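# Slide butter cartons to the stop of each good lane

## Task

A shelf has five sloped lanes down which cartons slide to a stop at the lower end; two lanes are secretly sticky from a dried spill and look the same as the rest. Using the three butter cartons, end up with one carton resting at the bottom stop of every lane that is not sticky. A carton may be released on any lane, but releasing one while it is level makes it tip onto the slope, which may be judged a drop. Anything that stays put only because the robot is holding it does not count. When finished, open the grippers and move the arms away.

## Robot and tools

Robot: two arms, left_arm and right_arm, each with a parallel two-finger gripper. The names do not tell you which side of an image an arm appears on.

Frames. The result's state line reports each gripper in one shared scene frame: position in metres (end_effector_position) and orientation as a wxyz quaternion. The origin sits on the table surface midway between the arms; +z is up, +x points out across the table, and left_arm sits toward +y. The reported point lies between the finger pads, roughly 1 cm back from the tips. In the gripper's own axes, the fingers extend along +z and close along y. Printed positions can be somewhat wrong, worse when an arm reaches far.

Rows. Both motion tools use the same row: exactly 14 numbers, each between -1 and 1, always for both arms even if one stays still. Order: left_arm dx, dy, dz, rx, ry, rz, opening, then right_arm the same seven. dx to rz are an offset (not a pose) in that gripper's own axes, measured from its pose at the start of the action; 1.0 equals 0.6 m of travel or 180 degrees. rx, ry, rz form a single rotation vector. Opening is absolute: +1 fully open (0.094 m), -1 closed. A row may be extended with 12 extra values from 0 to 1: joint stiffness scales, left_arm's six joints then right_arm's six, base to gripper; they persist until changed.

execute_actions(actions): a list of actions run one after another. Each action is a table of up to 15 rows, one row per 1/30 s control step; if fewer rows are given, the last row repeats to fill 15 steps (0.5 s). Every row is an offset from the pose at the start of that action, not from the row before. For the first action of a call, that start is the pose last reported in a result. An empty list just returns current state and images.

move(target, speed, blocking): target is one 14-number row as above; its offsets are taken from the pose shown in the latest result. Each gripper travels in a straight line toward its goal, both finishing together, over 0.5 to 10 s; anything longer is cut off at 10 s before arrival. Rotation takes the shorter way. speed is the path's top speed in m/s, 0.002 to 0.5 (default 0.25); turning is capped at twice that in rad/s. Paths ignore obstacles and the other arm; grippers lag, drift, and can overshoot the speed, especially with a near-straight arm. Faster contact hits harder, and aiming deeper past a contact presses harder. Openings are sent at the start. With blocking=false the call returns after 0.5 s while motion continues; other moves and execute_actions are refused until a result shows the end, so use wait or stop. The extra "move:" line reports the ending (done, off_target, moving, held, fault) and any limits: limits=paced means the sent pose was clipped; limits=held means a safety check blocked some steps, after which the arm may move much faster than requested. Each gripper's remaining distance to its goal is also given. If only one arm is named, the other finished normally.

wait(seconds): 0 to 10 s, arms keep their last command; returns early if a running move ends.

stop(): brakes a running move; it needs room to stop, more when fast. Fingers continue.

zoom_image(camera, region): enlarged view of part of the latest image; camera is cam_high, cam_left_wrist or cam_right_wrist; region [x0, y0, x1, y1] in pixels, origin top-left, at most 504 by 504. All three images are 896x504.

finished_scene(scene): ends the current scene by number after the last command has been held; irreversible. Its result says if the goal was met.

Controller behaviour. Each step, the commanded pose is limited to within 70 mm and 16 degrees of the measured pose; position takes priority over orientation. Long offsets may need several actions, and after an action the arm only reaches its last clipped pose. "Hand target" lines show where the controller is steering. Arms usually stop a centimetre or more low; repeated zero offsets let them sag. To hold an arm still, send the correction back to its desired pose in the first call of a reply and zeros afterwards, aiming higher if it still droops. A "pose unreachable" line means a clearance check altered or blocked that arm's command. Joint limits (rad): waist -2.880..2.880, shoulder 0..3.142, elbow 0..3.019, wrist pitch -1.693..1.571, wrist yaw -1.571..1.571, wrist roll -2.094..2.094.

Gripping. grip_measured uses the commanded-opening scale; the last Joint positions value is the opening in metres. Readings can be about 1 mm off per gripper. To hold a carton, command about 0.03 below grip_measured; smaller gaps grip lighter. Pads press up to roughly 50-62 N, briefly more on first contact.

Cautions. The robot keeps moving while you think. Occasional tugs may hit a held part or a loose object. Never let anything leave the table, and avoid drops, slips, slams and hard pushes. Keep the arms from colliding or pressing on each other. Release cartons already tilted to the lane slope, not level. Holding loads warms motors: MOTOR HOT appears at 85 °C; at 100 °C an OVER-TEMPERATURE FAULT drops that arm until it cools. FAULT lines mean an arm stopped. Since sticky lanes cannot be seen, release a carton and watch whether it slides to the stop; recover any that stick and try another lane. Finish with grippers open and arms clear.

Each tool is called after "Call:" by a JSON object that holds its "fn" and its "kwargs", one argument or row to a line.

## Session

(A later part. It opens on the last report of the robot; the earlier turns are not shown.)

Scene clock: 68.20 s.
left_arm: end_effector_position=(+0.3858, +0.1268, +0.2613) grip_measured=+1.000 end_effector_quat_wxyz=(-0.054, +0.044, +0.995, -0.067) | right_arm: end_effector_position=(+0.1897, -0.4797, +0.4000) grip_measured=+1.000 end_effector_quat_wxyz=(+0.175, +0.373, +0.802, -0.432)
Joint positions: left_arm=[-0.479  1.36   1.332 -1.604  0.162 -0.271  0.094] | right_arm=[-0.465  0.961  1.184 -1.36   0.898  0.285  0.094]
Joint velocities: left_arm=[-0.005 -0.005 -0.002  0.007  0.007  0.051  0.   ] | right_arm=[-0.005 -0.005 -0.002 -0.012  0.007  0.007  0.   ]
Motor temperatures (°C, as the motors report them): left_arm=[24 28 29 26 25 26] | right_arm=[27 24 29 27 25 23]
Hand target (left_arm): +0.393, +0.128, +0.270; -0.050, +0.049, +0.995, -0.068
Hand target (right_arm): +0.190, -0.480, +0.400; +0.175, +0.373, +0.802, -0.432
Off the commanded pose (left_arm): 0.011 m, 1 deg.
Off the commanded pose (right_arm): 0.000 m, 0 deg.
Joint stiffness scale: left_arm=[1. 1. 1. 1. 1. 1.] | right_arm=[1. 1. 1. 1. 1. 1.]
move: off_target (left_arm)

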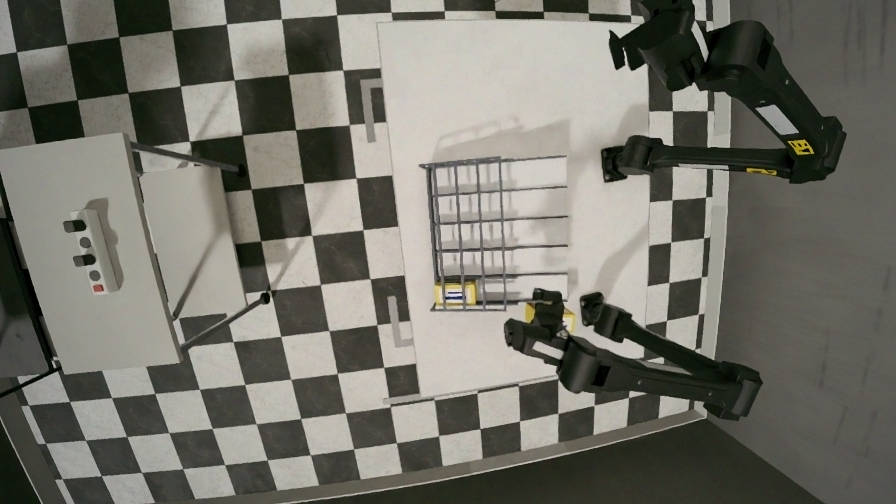

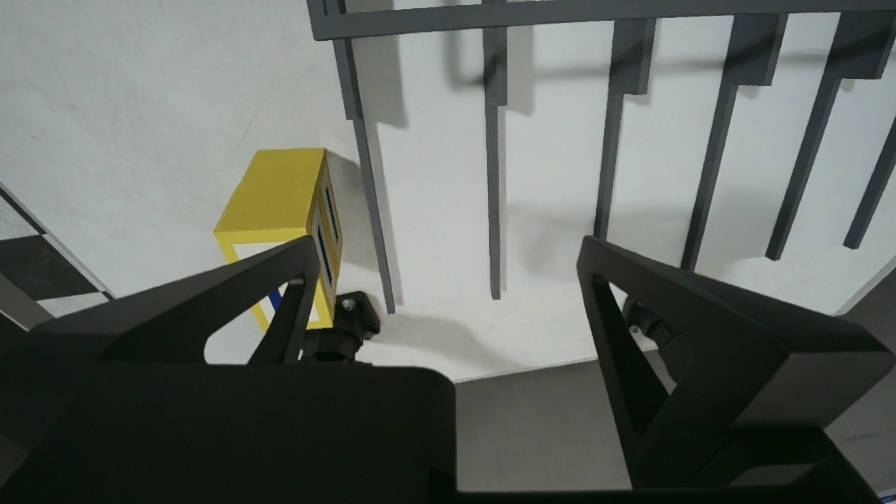

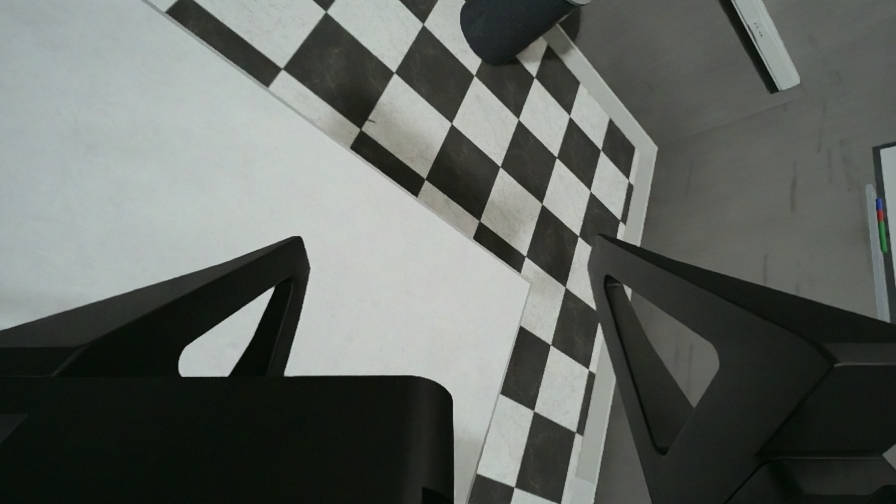

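Call:
{"fn": "move", "kwargs": {
  "target": [0.09,0.235,0.1,0,0.03,0,1, 0,0,0,0,0,0,1]
}}

Call:
{"fn": "move", "kwargs": {
  "target": [0,0,0.1,0,0,0,1, 0,0,0,0,0,0,1]
}}

Scene clock: 71.13 s.
left_arm: end_effector_position=(+0.3357, +0.2657, +0.1914) grip_measured=+1.000 end_effector_quat_wxyz=(-0.108, +0.038, +0.991, -0.063) | right_arm: end_effector_position=(+0.1897, -0.4797, +0.4000) grip_measured=+1.000 end_effector_quat_wxyz=(+0.175, +0.373, +0.802, -0.432)
Joint positions: left_arm=[-0.117  1.264  1.047 -1.577  0.117  0.086  0.094] | right_arm=[-0.465  0.961  1.184 -1.36   0.898  0.285  0.094]
Joint velocities: left_arm=[-0.015  0.005 -0.007  0.002 -0.007  0.007  0.   ] | right_arm=[-0.005 -0.015 -0.002  0.007  0.037 -0.051  0.   ]
Motor temperatures (°C, as the motors report them): left_arm=[24 28 30 26 25 26] | right_arm=[27 24 30 27 25 23]
Hand target (left_arm): +0.336, +0.265, +0.189; -0.102, +0.048, +0.992, -0.064
Hand target (right_arm): +0.190, -0.480, +0.400; +0.175, +0.373, +0.802, -0.432
Off the commanded pose (left_arm): 0.004 m, 1 deg.
Off the commanded pose (right_arm): 0.000 m, 0 deg.
Joint stiffness scale: left_arm=[1. 1. 1. 1. 1. 1.] | right_arm=[1. 1. 1. 1. 1. 1.]
move: done

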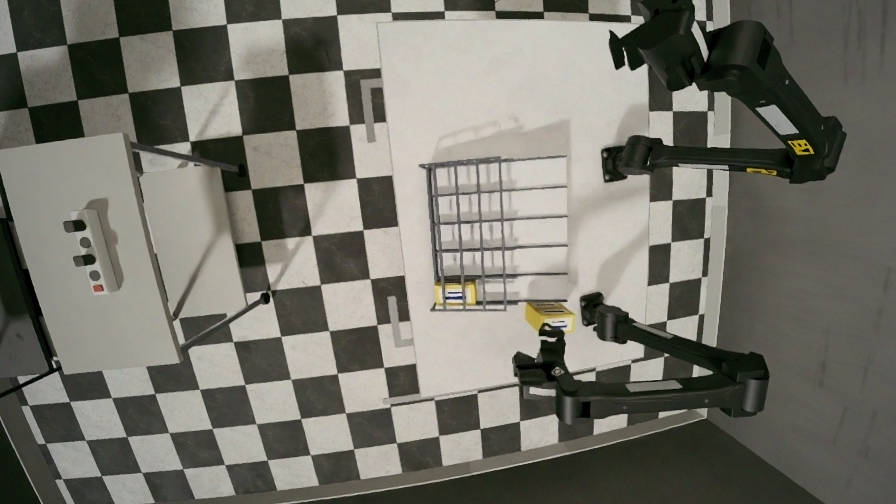

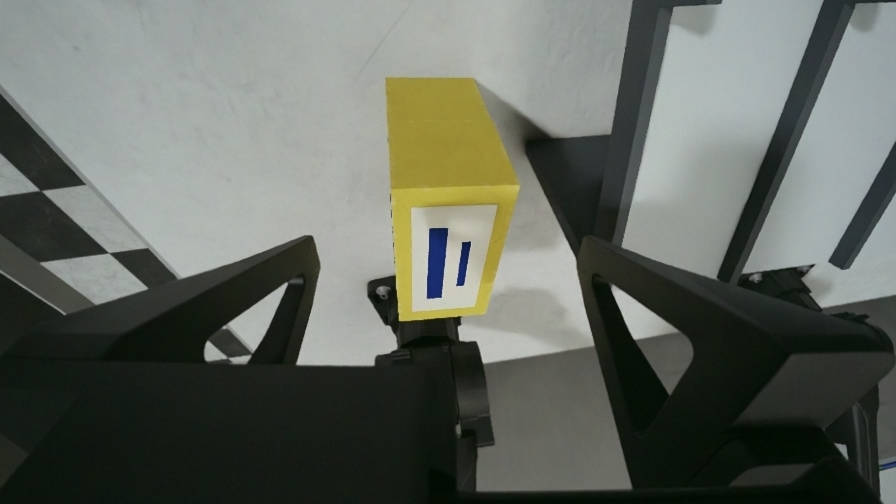

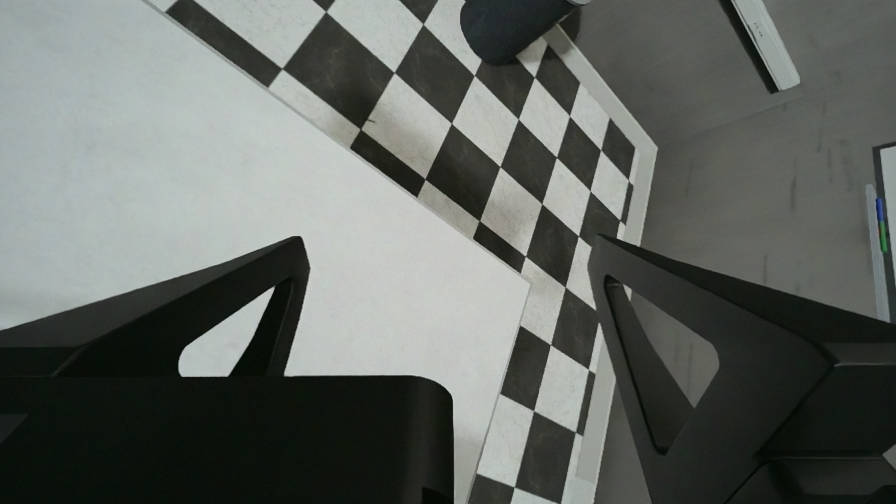

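Scene clock: 71.93 s.
left_arm: end_effector_position=(+0.3218, +0.2616, +0.1404) grip_measured=+1.000 end_effector_quat_wxyz=(-0.105, +0.041, +0.992, -0.063) | right_arm: end_effector_position=(+0.1897, -0.4797, +0.4000) grip_measured=+1.000 end_effector_quat_wxyz=(+0.175, +0.373, +0.802, -0.432)
Joint positions: left_arm=[-0.13   1.262  0.908 -1.431  0.12   0.08   0.094] | right_arm=[-0.465  0.961  1.184 -1.36   0.898  0.285  0.094]
Joint velocities: left_arm=[-0.005 -0.015  0.007 -0.002  0.022 -0.037  0.   ] | right_arm=[-0.015 -0.005  0.012  0.002 -0.022 -0.037  0.   ]
Motor temperatures (°C, as the motors report them): left_arm=[24 28 30 26 25 26] | right_arm=[27 24 30 27 25 23]
Hand target (left_arm): +0.322, +0.258, +0.134; -0.108, +0.038, +0.991, -0.063
Hand target (right_arm): +0.190, -0.480, +0.400; +0.175, +0.373, +0.802, -0.432
Off the commanded pose (left_arm): 0.008 m, 1 deg.
Off the commanded pose (right_arm): 0.000 m, 0 deg.
Joint stiffness scale: left_arm=[1. 1. 1. 1. 1. 1.] | right_arm=[1. 1. 1. 1. 1. 1.]
move: done

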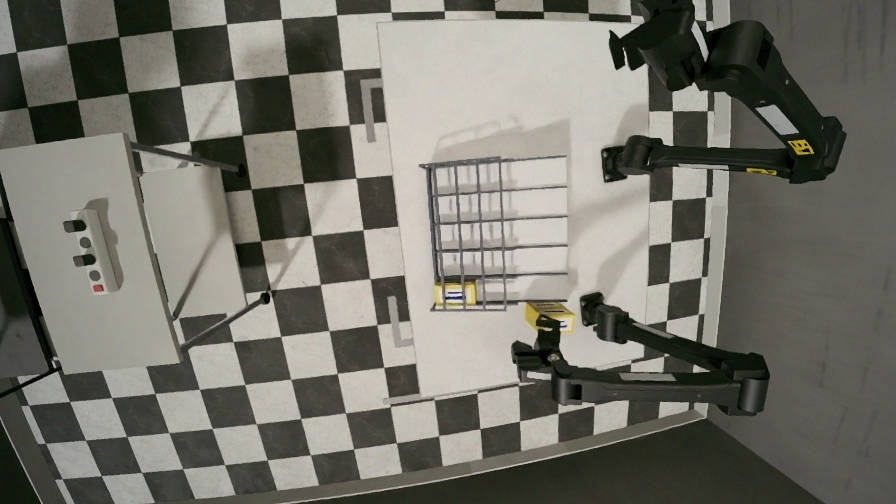

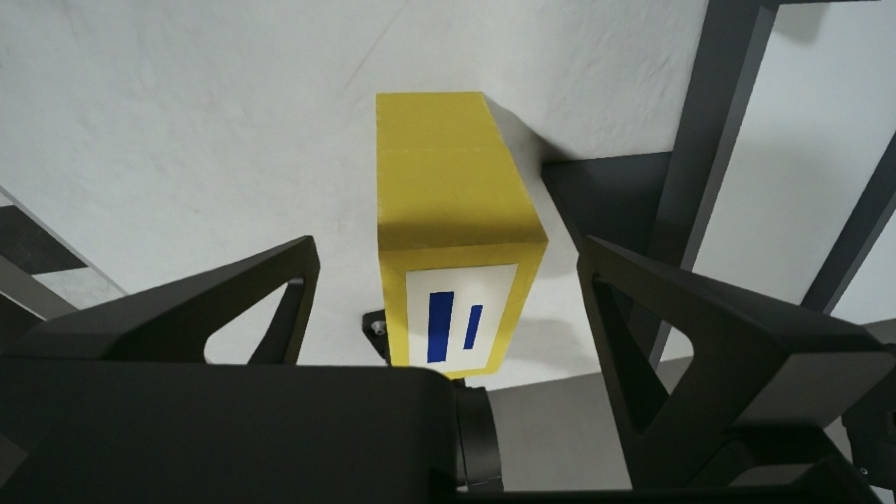

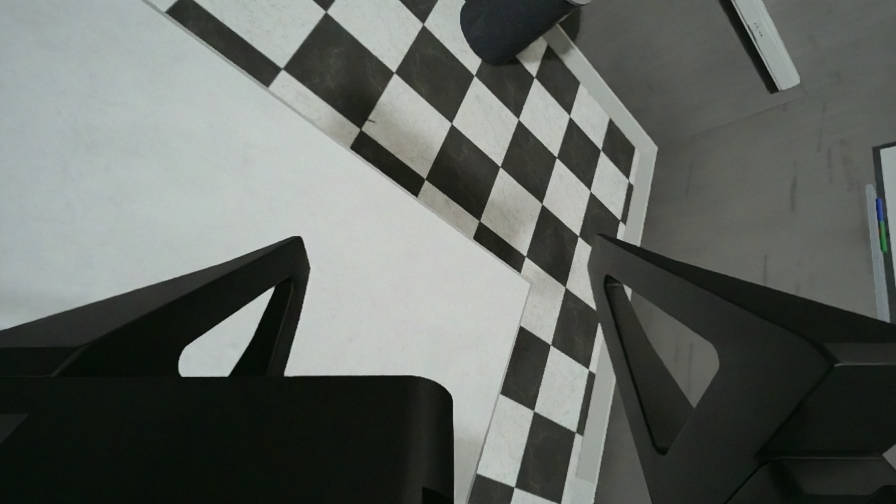

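Call:
{"fn": "move", "kwargs": {
  "target": [-0.04,0,0.07,0,-0.07,0,1, 0,0,0,0,0,0,1]
}}

Call:
{"fn": "move", "kwargs": {
  "target": [0,0,0,0,0,0,-1, 0,0,0,0,0,0,1]
}}

Scene clock: 75.37 s.
left_arm: end_effector_position=(+0.3365, +0.2575, +0.0978) grip_measured=+1.000 end_effector_quat_wxyz=(-0.001, +0.036, +0.997, -0.067) | right_arm: end_effector_position=(+0.1897, -0.4797, +0.4000) grip_measured=+1.000 end_effector_quat_wxyz=(+0.175, +0.373, +0.802, -0.432)
Joint positions: left_arm=[-0.136  1.205  0.754 -1.125  0.134  0.052  0.094] | right_arm=[-0.465  0.961  1.184 -1.36   0.898  0.285  0.094]
Joint velocities: left_arm=[-0.005 -0.005 -0.012 -0.017 -0.037  0.007  0.   ] | right_arm=[-0.005 -0.005  0.022  0.012  0.037  0.022  0.   ]
Motor temperatures (°C, as the motors report them): left_arm=[24 28 29 26 25 26] | right_arm=[27 24 30 27 25 23]
Hand target (left_arm): +0.336, +0.254, +0.095; +0.004, +0.034, +0.997, -0.067
Hand target (right_arm): +0.190, -0.480, +0.400; +0.175, +0.373, +0.802, -0.432
Off the commanded pose (left_arm): 0.004 m, 1 deg.
Off the commanded pose (right_arm): 0.000 m, 0 deg.
Joint stiffness scale: left_arm=[1. 1. 1. 1. 1. 1.] | right_arm=[1. 1. 1. 1. 1. 1.]
move: done

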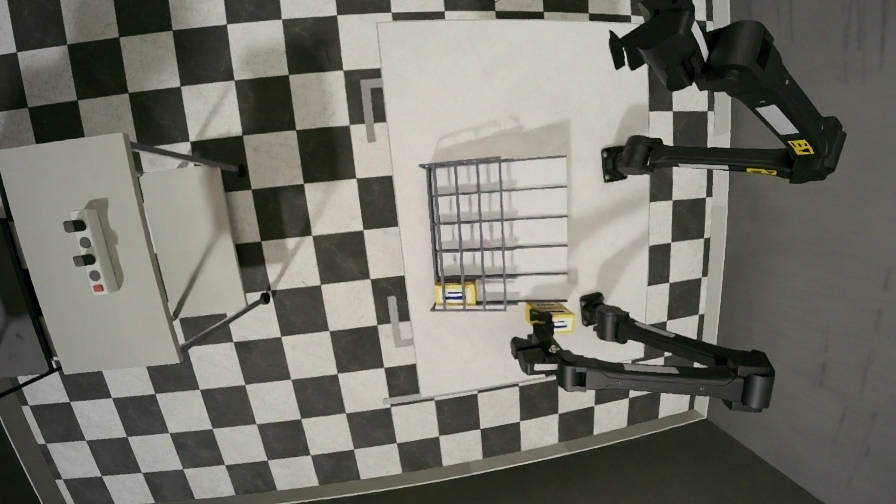

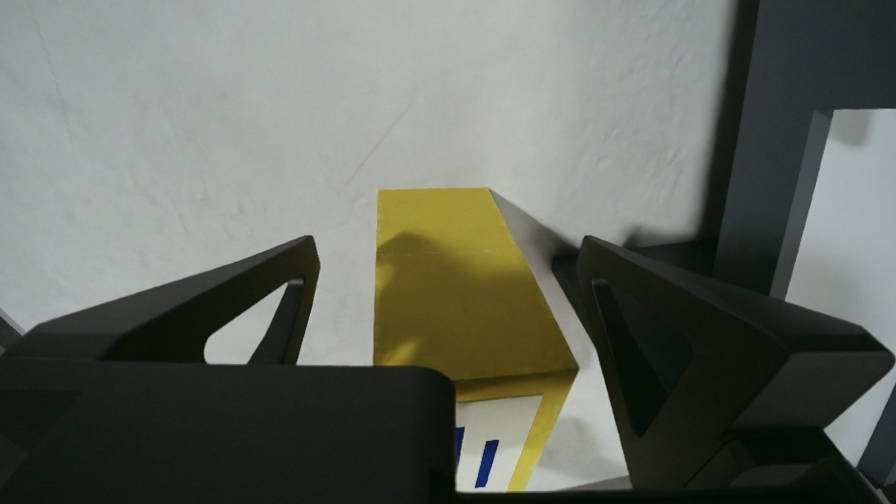

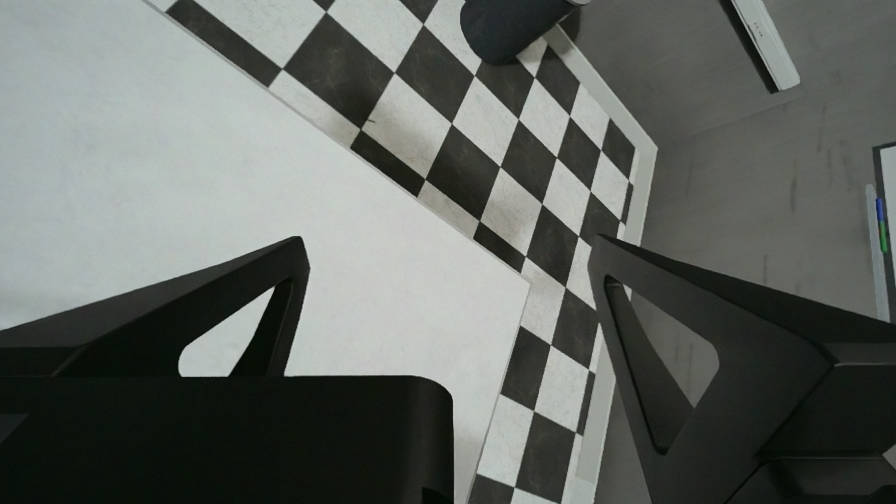

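Scene clock: 75.87 s.
left_arm: end_effector_position=(+0.3365, +0.2577, +0.0978) grip_measured=-0.990 end_effector_quat_wxyz=(-0.001, +0.036, +0.997, -0.066) | right_arm: end_effector_position=(+0.1897, -0.4797, +0.4000) grip_measured=+1.000 end_effector_quat_wxyz=(+0.175, +0.373, +0.802, -0.432)
Joint positions: left_arm=[-0.136  1.205  0.754 -1.125  0.133  0.052  0.   ] | right_arm=[-0.465  0.961  1.184 -1.36   0.898  0.285  0.094]
Joint velocities: left_arm=[ 0.005 -0.024  0.007 -0.007  0.007 -0.037 -0.001] | right_arm=[-0.015 -0.005 -0.002 -0.007  0.037  0.022  0.   ]
Motor temperatures (°C, as the motors report them): left_arm=[24 28 29 26 25 26] | right_arm=[27 24 30 27 25 23]
Hand target (left_arm): +0.337, +0.258, +0.098; -0.001, +0.036, +0.997, -0.067
Hand target (right_arm): +0.190, -0.480, +0.400; +0.175, +0.373, +0.802, -0.432
Off the commanded pose (left_arm): 0.000 m, 0 deg.
Off the commanded pose (right_arm): 0.000 m, 0 deg.
Joint stiffness scale: left_arm=[1. 1. 1. 1. 1. 1.] | right_arm=[1. 1. 1. 1. 1. 1.]
move: done

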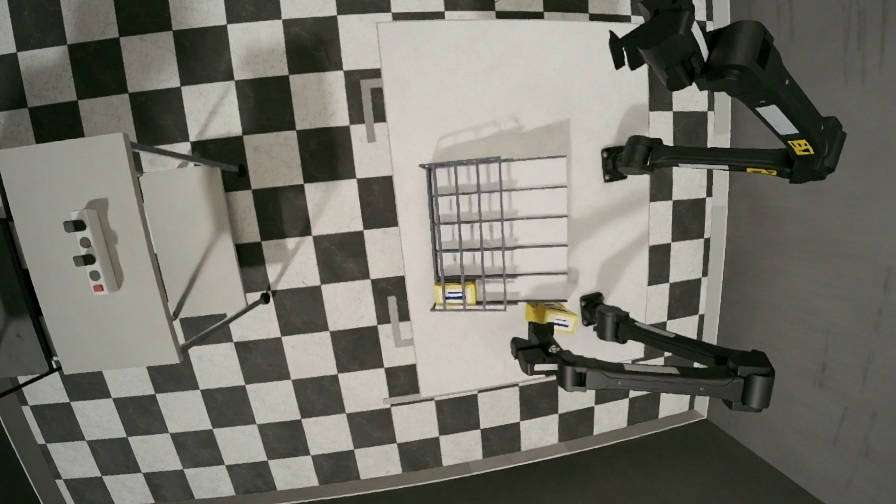

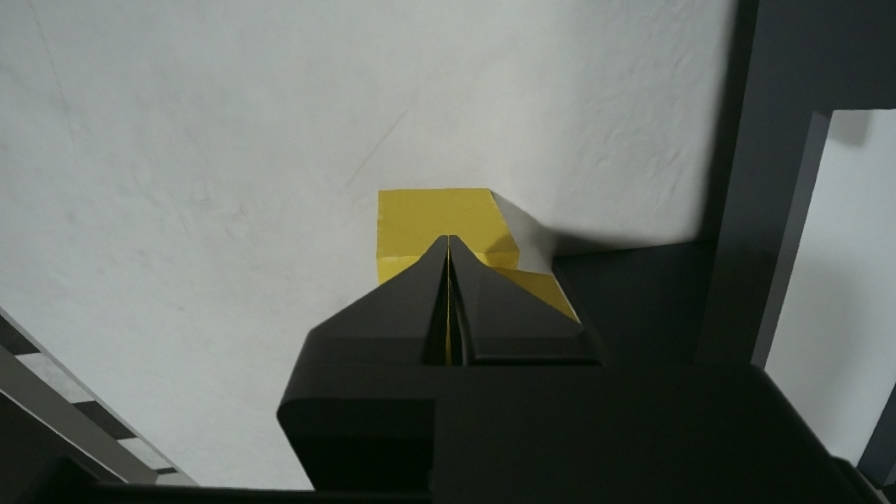

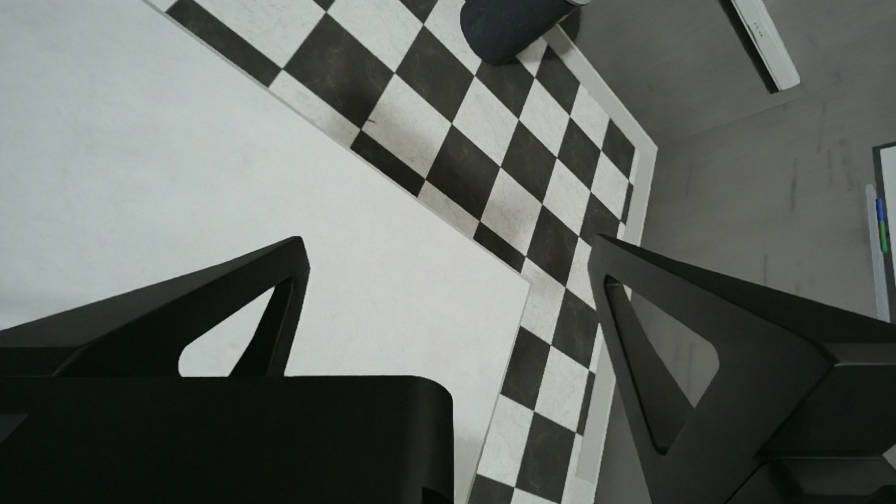

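Call:
{"fn": "move", "kwargs": {
  "target": [0,0,-0.1,0,0,0,1, 0,0,0,0,0,0,1]
}}

Scene clock: 78.17 s.
left_arm: end_effector_position=(+0.3269, +0.2629, +0.1436) grip_measured=+1.000 end_effector_quat_wxyz=(-0.011, +0.032, +0.997, -0.067) | right_arm: end_effector_position=(+0.1897, -0.4797, +0.4000) grip_measured=+1.000 end_effector_quat_wxyz=(+0.175, +0.373, +0.802, -0.432)
Joint positions: left_arm=[-0.118  1.138  0.832 -1.292  0.133  0.063  0.094] | right_arm=[-0.465  0.961  1.184 -1.36   0.898  0.285  0.094]
Joint velocities: left_arm=[-0.005 -0.005 -0.002 -0.022  0.007  0.022  0.   ] | right_arm=[ 0.005 -0.005 -0.032  0.002 -0.007  0.007  0.   ]
Motor temperatures (°C, as the motors report them): left_arm=[24 28 29 26 25 26] | right_arm=[27 24 30 27 25 23]
Hand target (left_arm): +0.337, +0.266, +0.157; -0.001, +0.036, +0.997, -0.066
Hand target (right_arm): +0.190, -0.480, +0.400; +0.175, +0.373, +0.802, -0.432
Off the commanded pose (left_arm): 0.017 m, 1 deg.
Off the commanded pose (right_arm): 0.000 m, 0 deg.
Joint stiffness scale: left_arm=[1. 1. 1. 1. 1. 1.] | right_arm=[1. 1. 1. 1. 1. 1.]
move: off_target (left_arm)

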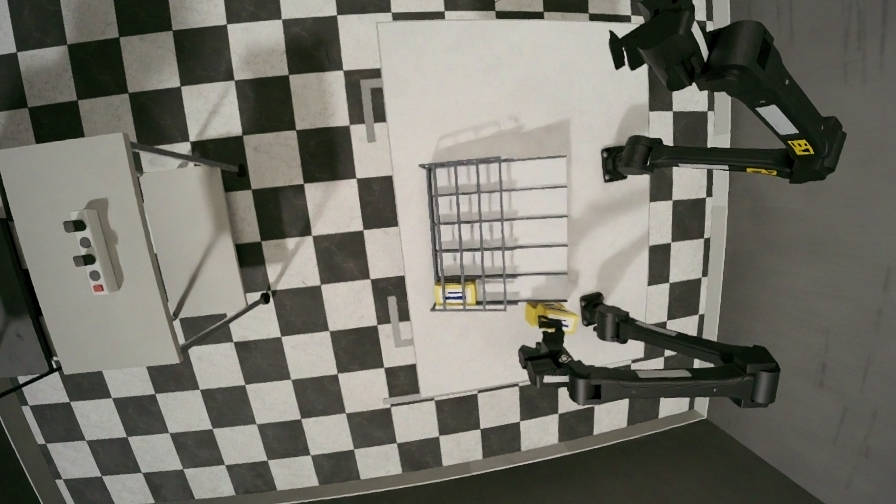

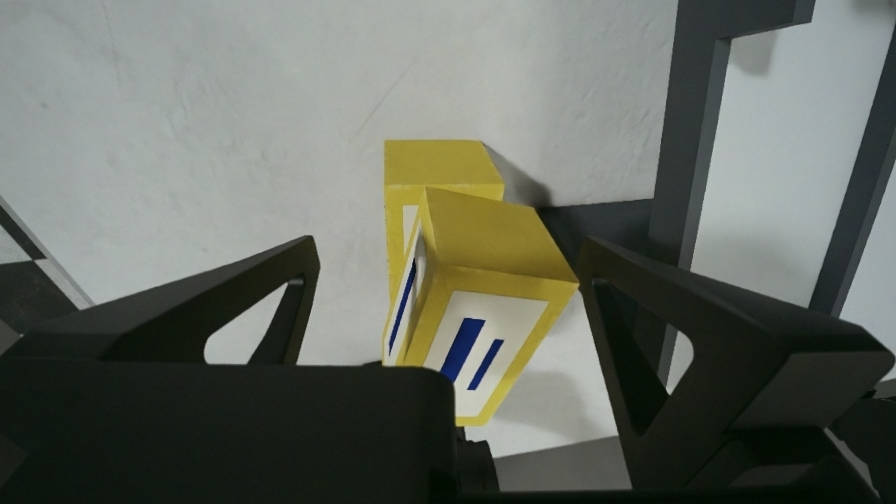

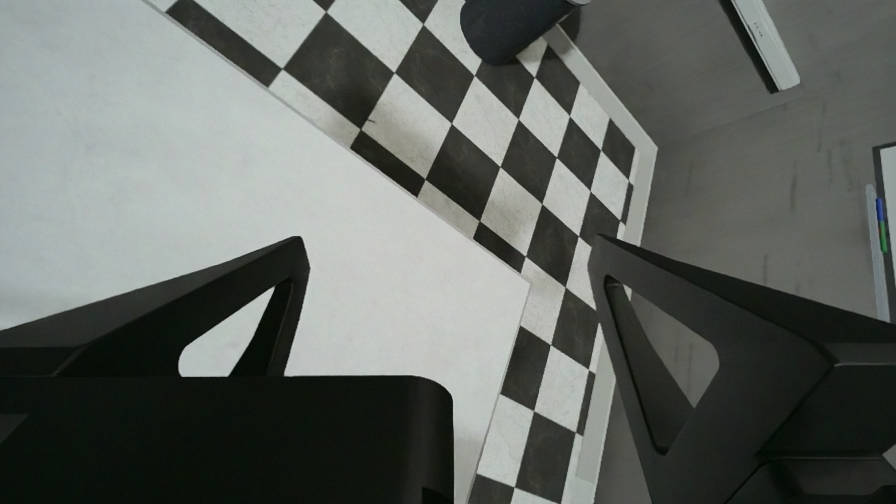

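Call:
{"fn": "move", "kwargs": {
  "target": [0.05,-0.02,0.1,0,0,0,1, 0,0,0,0,0,0,1]
}}

Call:
{"fn": "move", "kwargs": {
  "target": [0,0,0,0,0,0,-1, 0,0,0,0,0,0,1]
}}

Scene clock: 81.60 s.
left_arm: end_effector_position=(+0.2978, +0.2455, +0.0926) grip_measured=+1.000 end_effector_quat_wxyz=(-0.011, +0.036, +0.997, -0.069) | right_arm: end_effector_position=(+0.1897, -0.4797, +0.4000) grip_measured=+1.000 end_effector_quat_wxyz=(+0.175, +0.373, +0.802, -0.432)
Joint positions: left_arm=[-0.182  1.11   0.668 -1.147  0.139  0.005  0.094] | right_arm=[-0.465  0.961  1.184 -1.36   0.898  0.285  0.094]
Joint velocities: left_arm=[ 0.015  0.005  0.007 -0.012 -0.066  0.007  0.   ] | right_arm=[-0.015 -0.005  0.002  0.002 -0.007 -0.007  0.   ]
Motor temperatures (°C, as the motors report them): left_arm=[24 28 30 26 25 26] | right_arm=[27 24 30 27 25 23]
Hand target (left_arm): +0.294, +0.244, +0.087; -0.011, +0.032, +0.997, -0.067
Hand target (right_arm): +0.190, -0.480, +0.400; +0.175, +0.373, +0.802, -0.432
Off the commanded pose (left_arm): 0.007 m, 0 deg.
Off the commanded pose (right_arm): 0.000 m, 0 deg.
Joint stiffness scale: left_arm=[1. 1. 1. 1. 1. 1.] | right_arm=[1. 1. 1. 1. 1. 1.]
move: done

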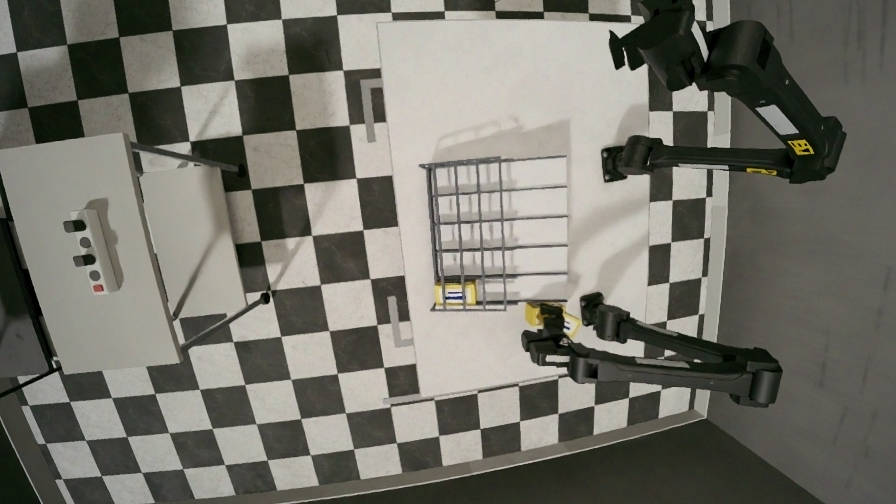

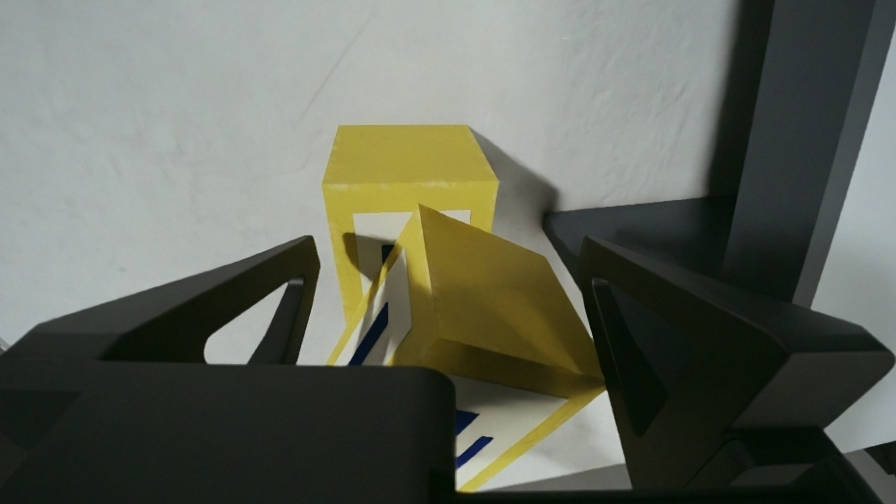

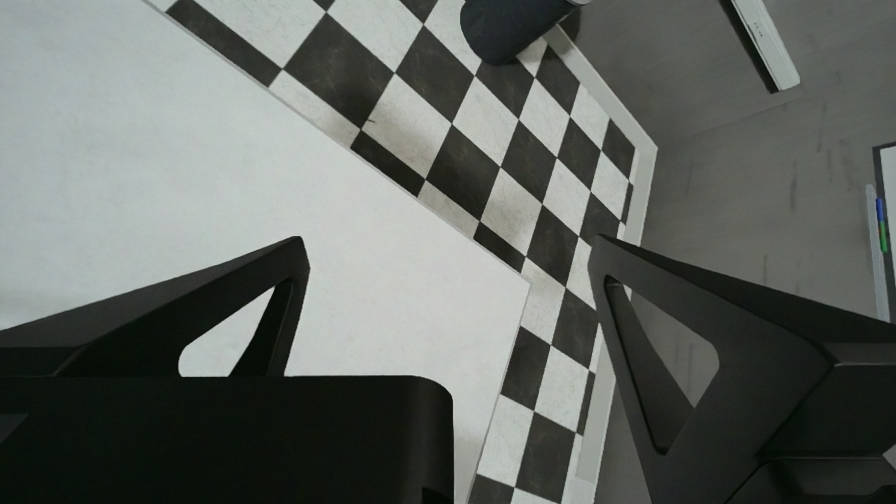

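Scene clock: 82.10 s.
left_arm: end_effector_position=(+0.3007, +0.2447, +0.0967) grip_measured=-0.989 end_effector_quat_wxyz=(-0.003, +0.036, +0.997, -0.071) | right_arm: end_effector_position=(+0.1897, -0.4797, +0.4000) grip_measured=+1.000 end_effector_quat_wxyz=(+0.175, +0.373, +0.802, -0.432)
Joint positions: left_arm=[-0.182  1.101  0.674 -1.145  0.143  0.004  0.001] | right_arm=[-0.465  0.961  1.184 -1.36   0.898  0.285  0.094]
Joint velocities: left_arm=[-0.015 -0.005  0.002 -0.017  0.022 -0.022 -0.001] | right_arm=[-0.015 -0.005 -0.002  0.017 -0.007  0.022  0.   ]
Motor temperatures (°C, as the motors report them): left_arm=[24 28 30 26 25 26] | right_arm=[27 24 30 27 25 23]
Hand target (left_arm): +0.298, +0.246, +0.093; -0.011, +0.036, +0.997, -0.069
Hand target (right_arm): +0.190, -0.480, +0.400; +0.175, +0.373, +0.802, -0.432
Off the commanded pose (left_arm): 0.005 m, 1 deg.
Off the commanded pose (right_arm): 0.000 m, 0 deg.
Joint stiffness scale: left_arm=[1. 1. 1. 1. 1. 1.] | right_arm=[1. 1. 1. 1. 1. 1.]
move: done

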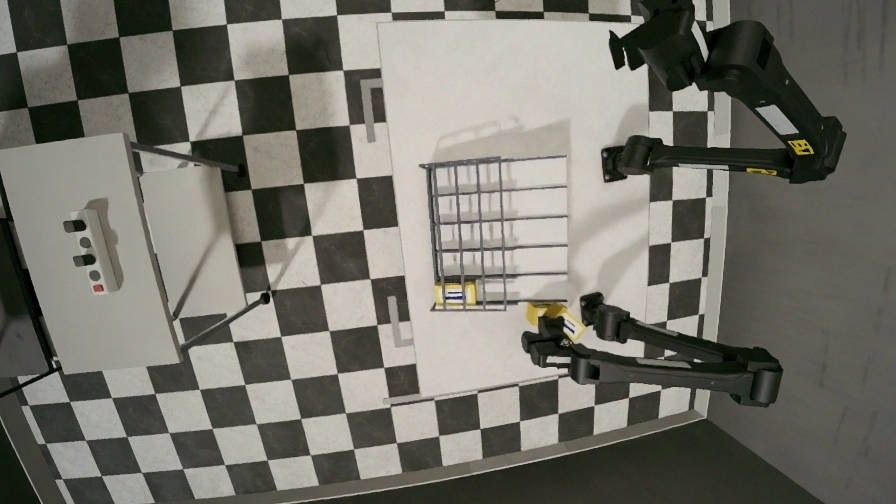

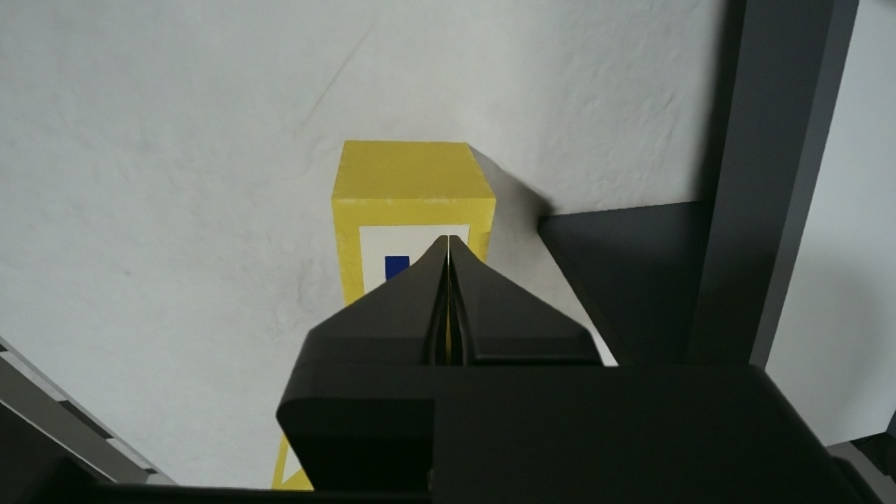

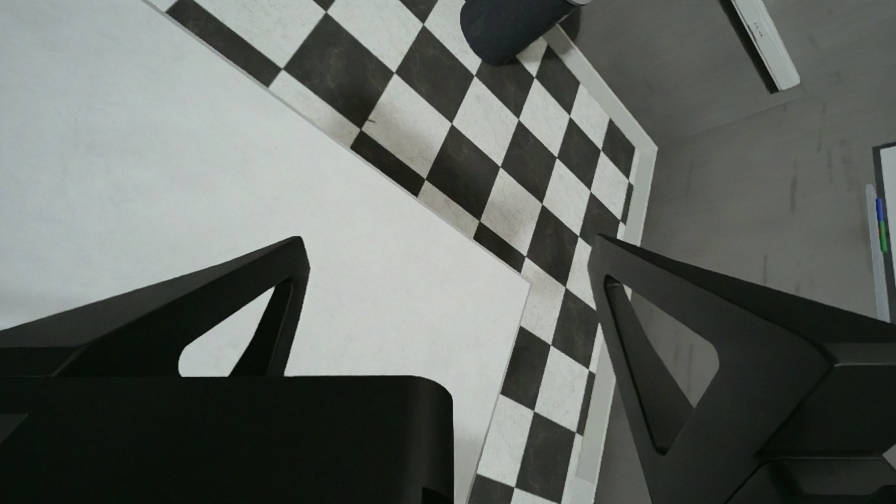

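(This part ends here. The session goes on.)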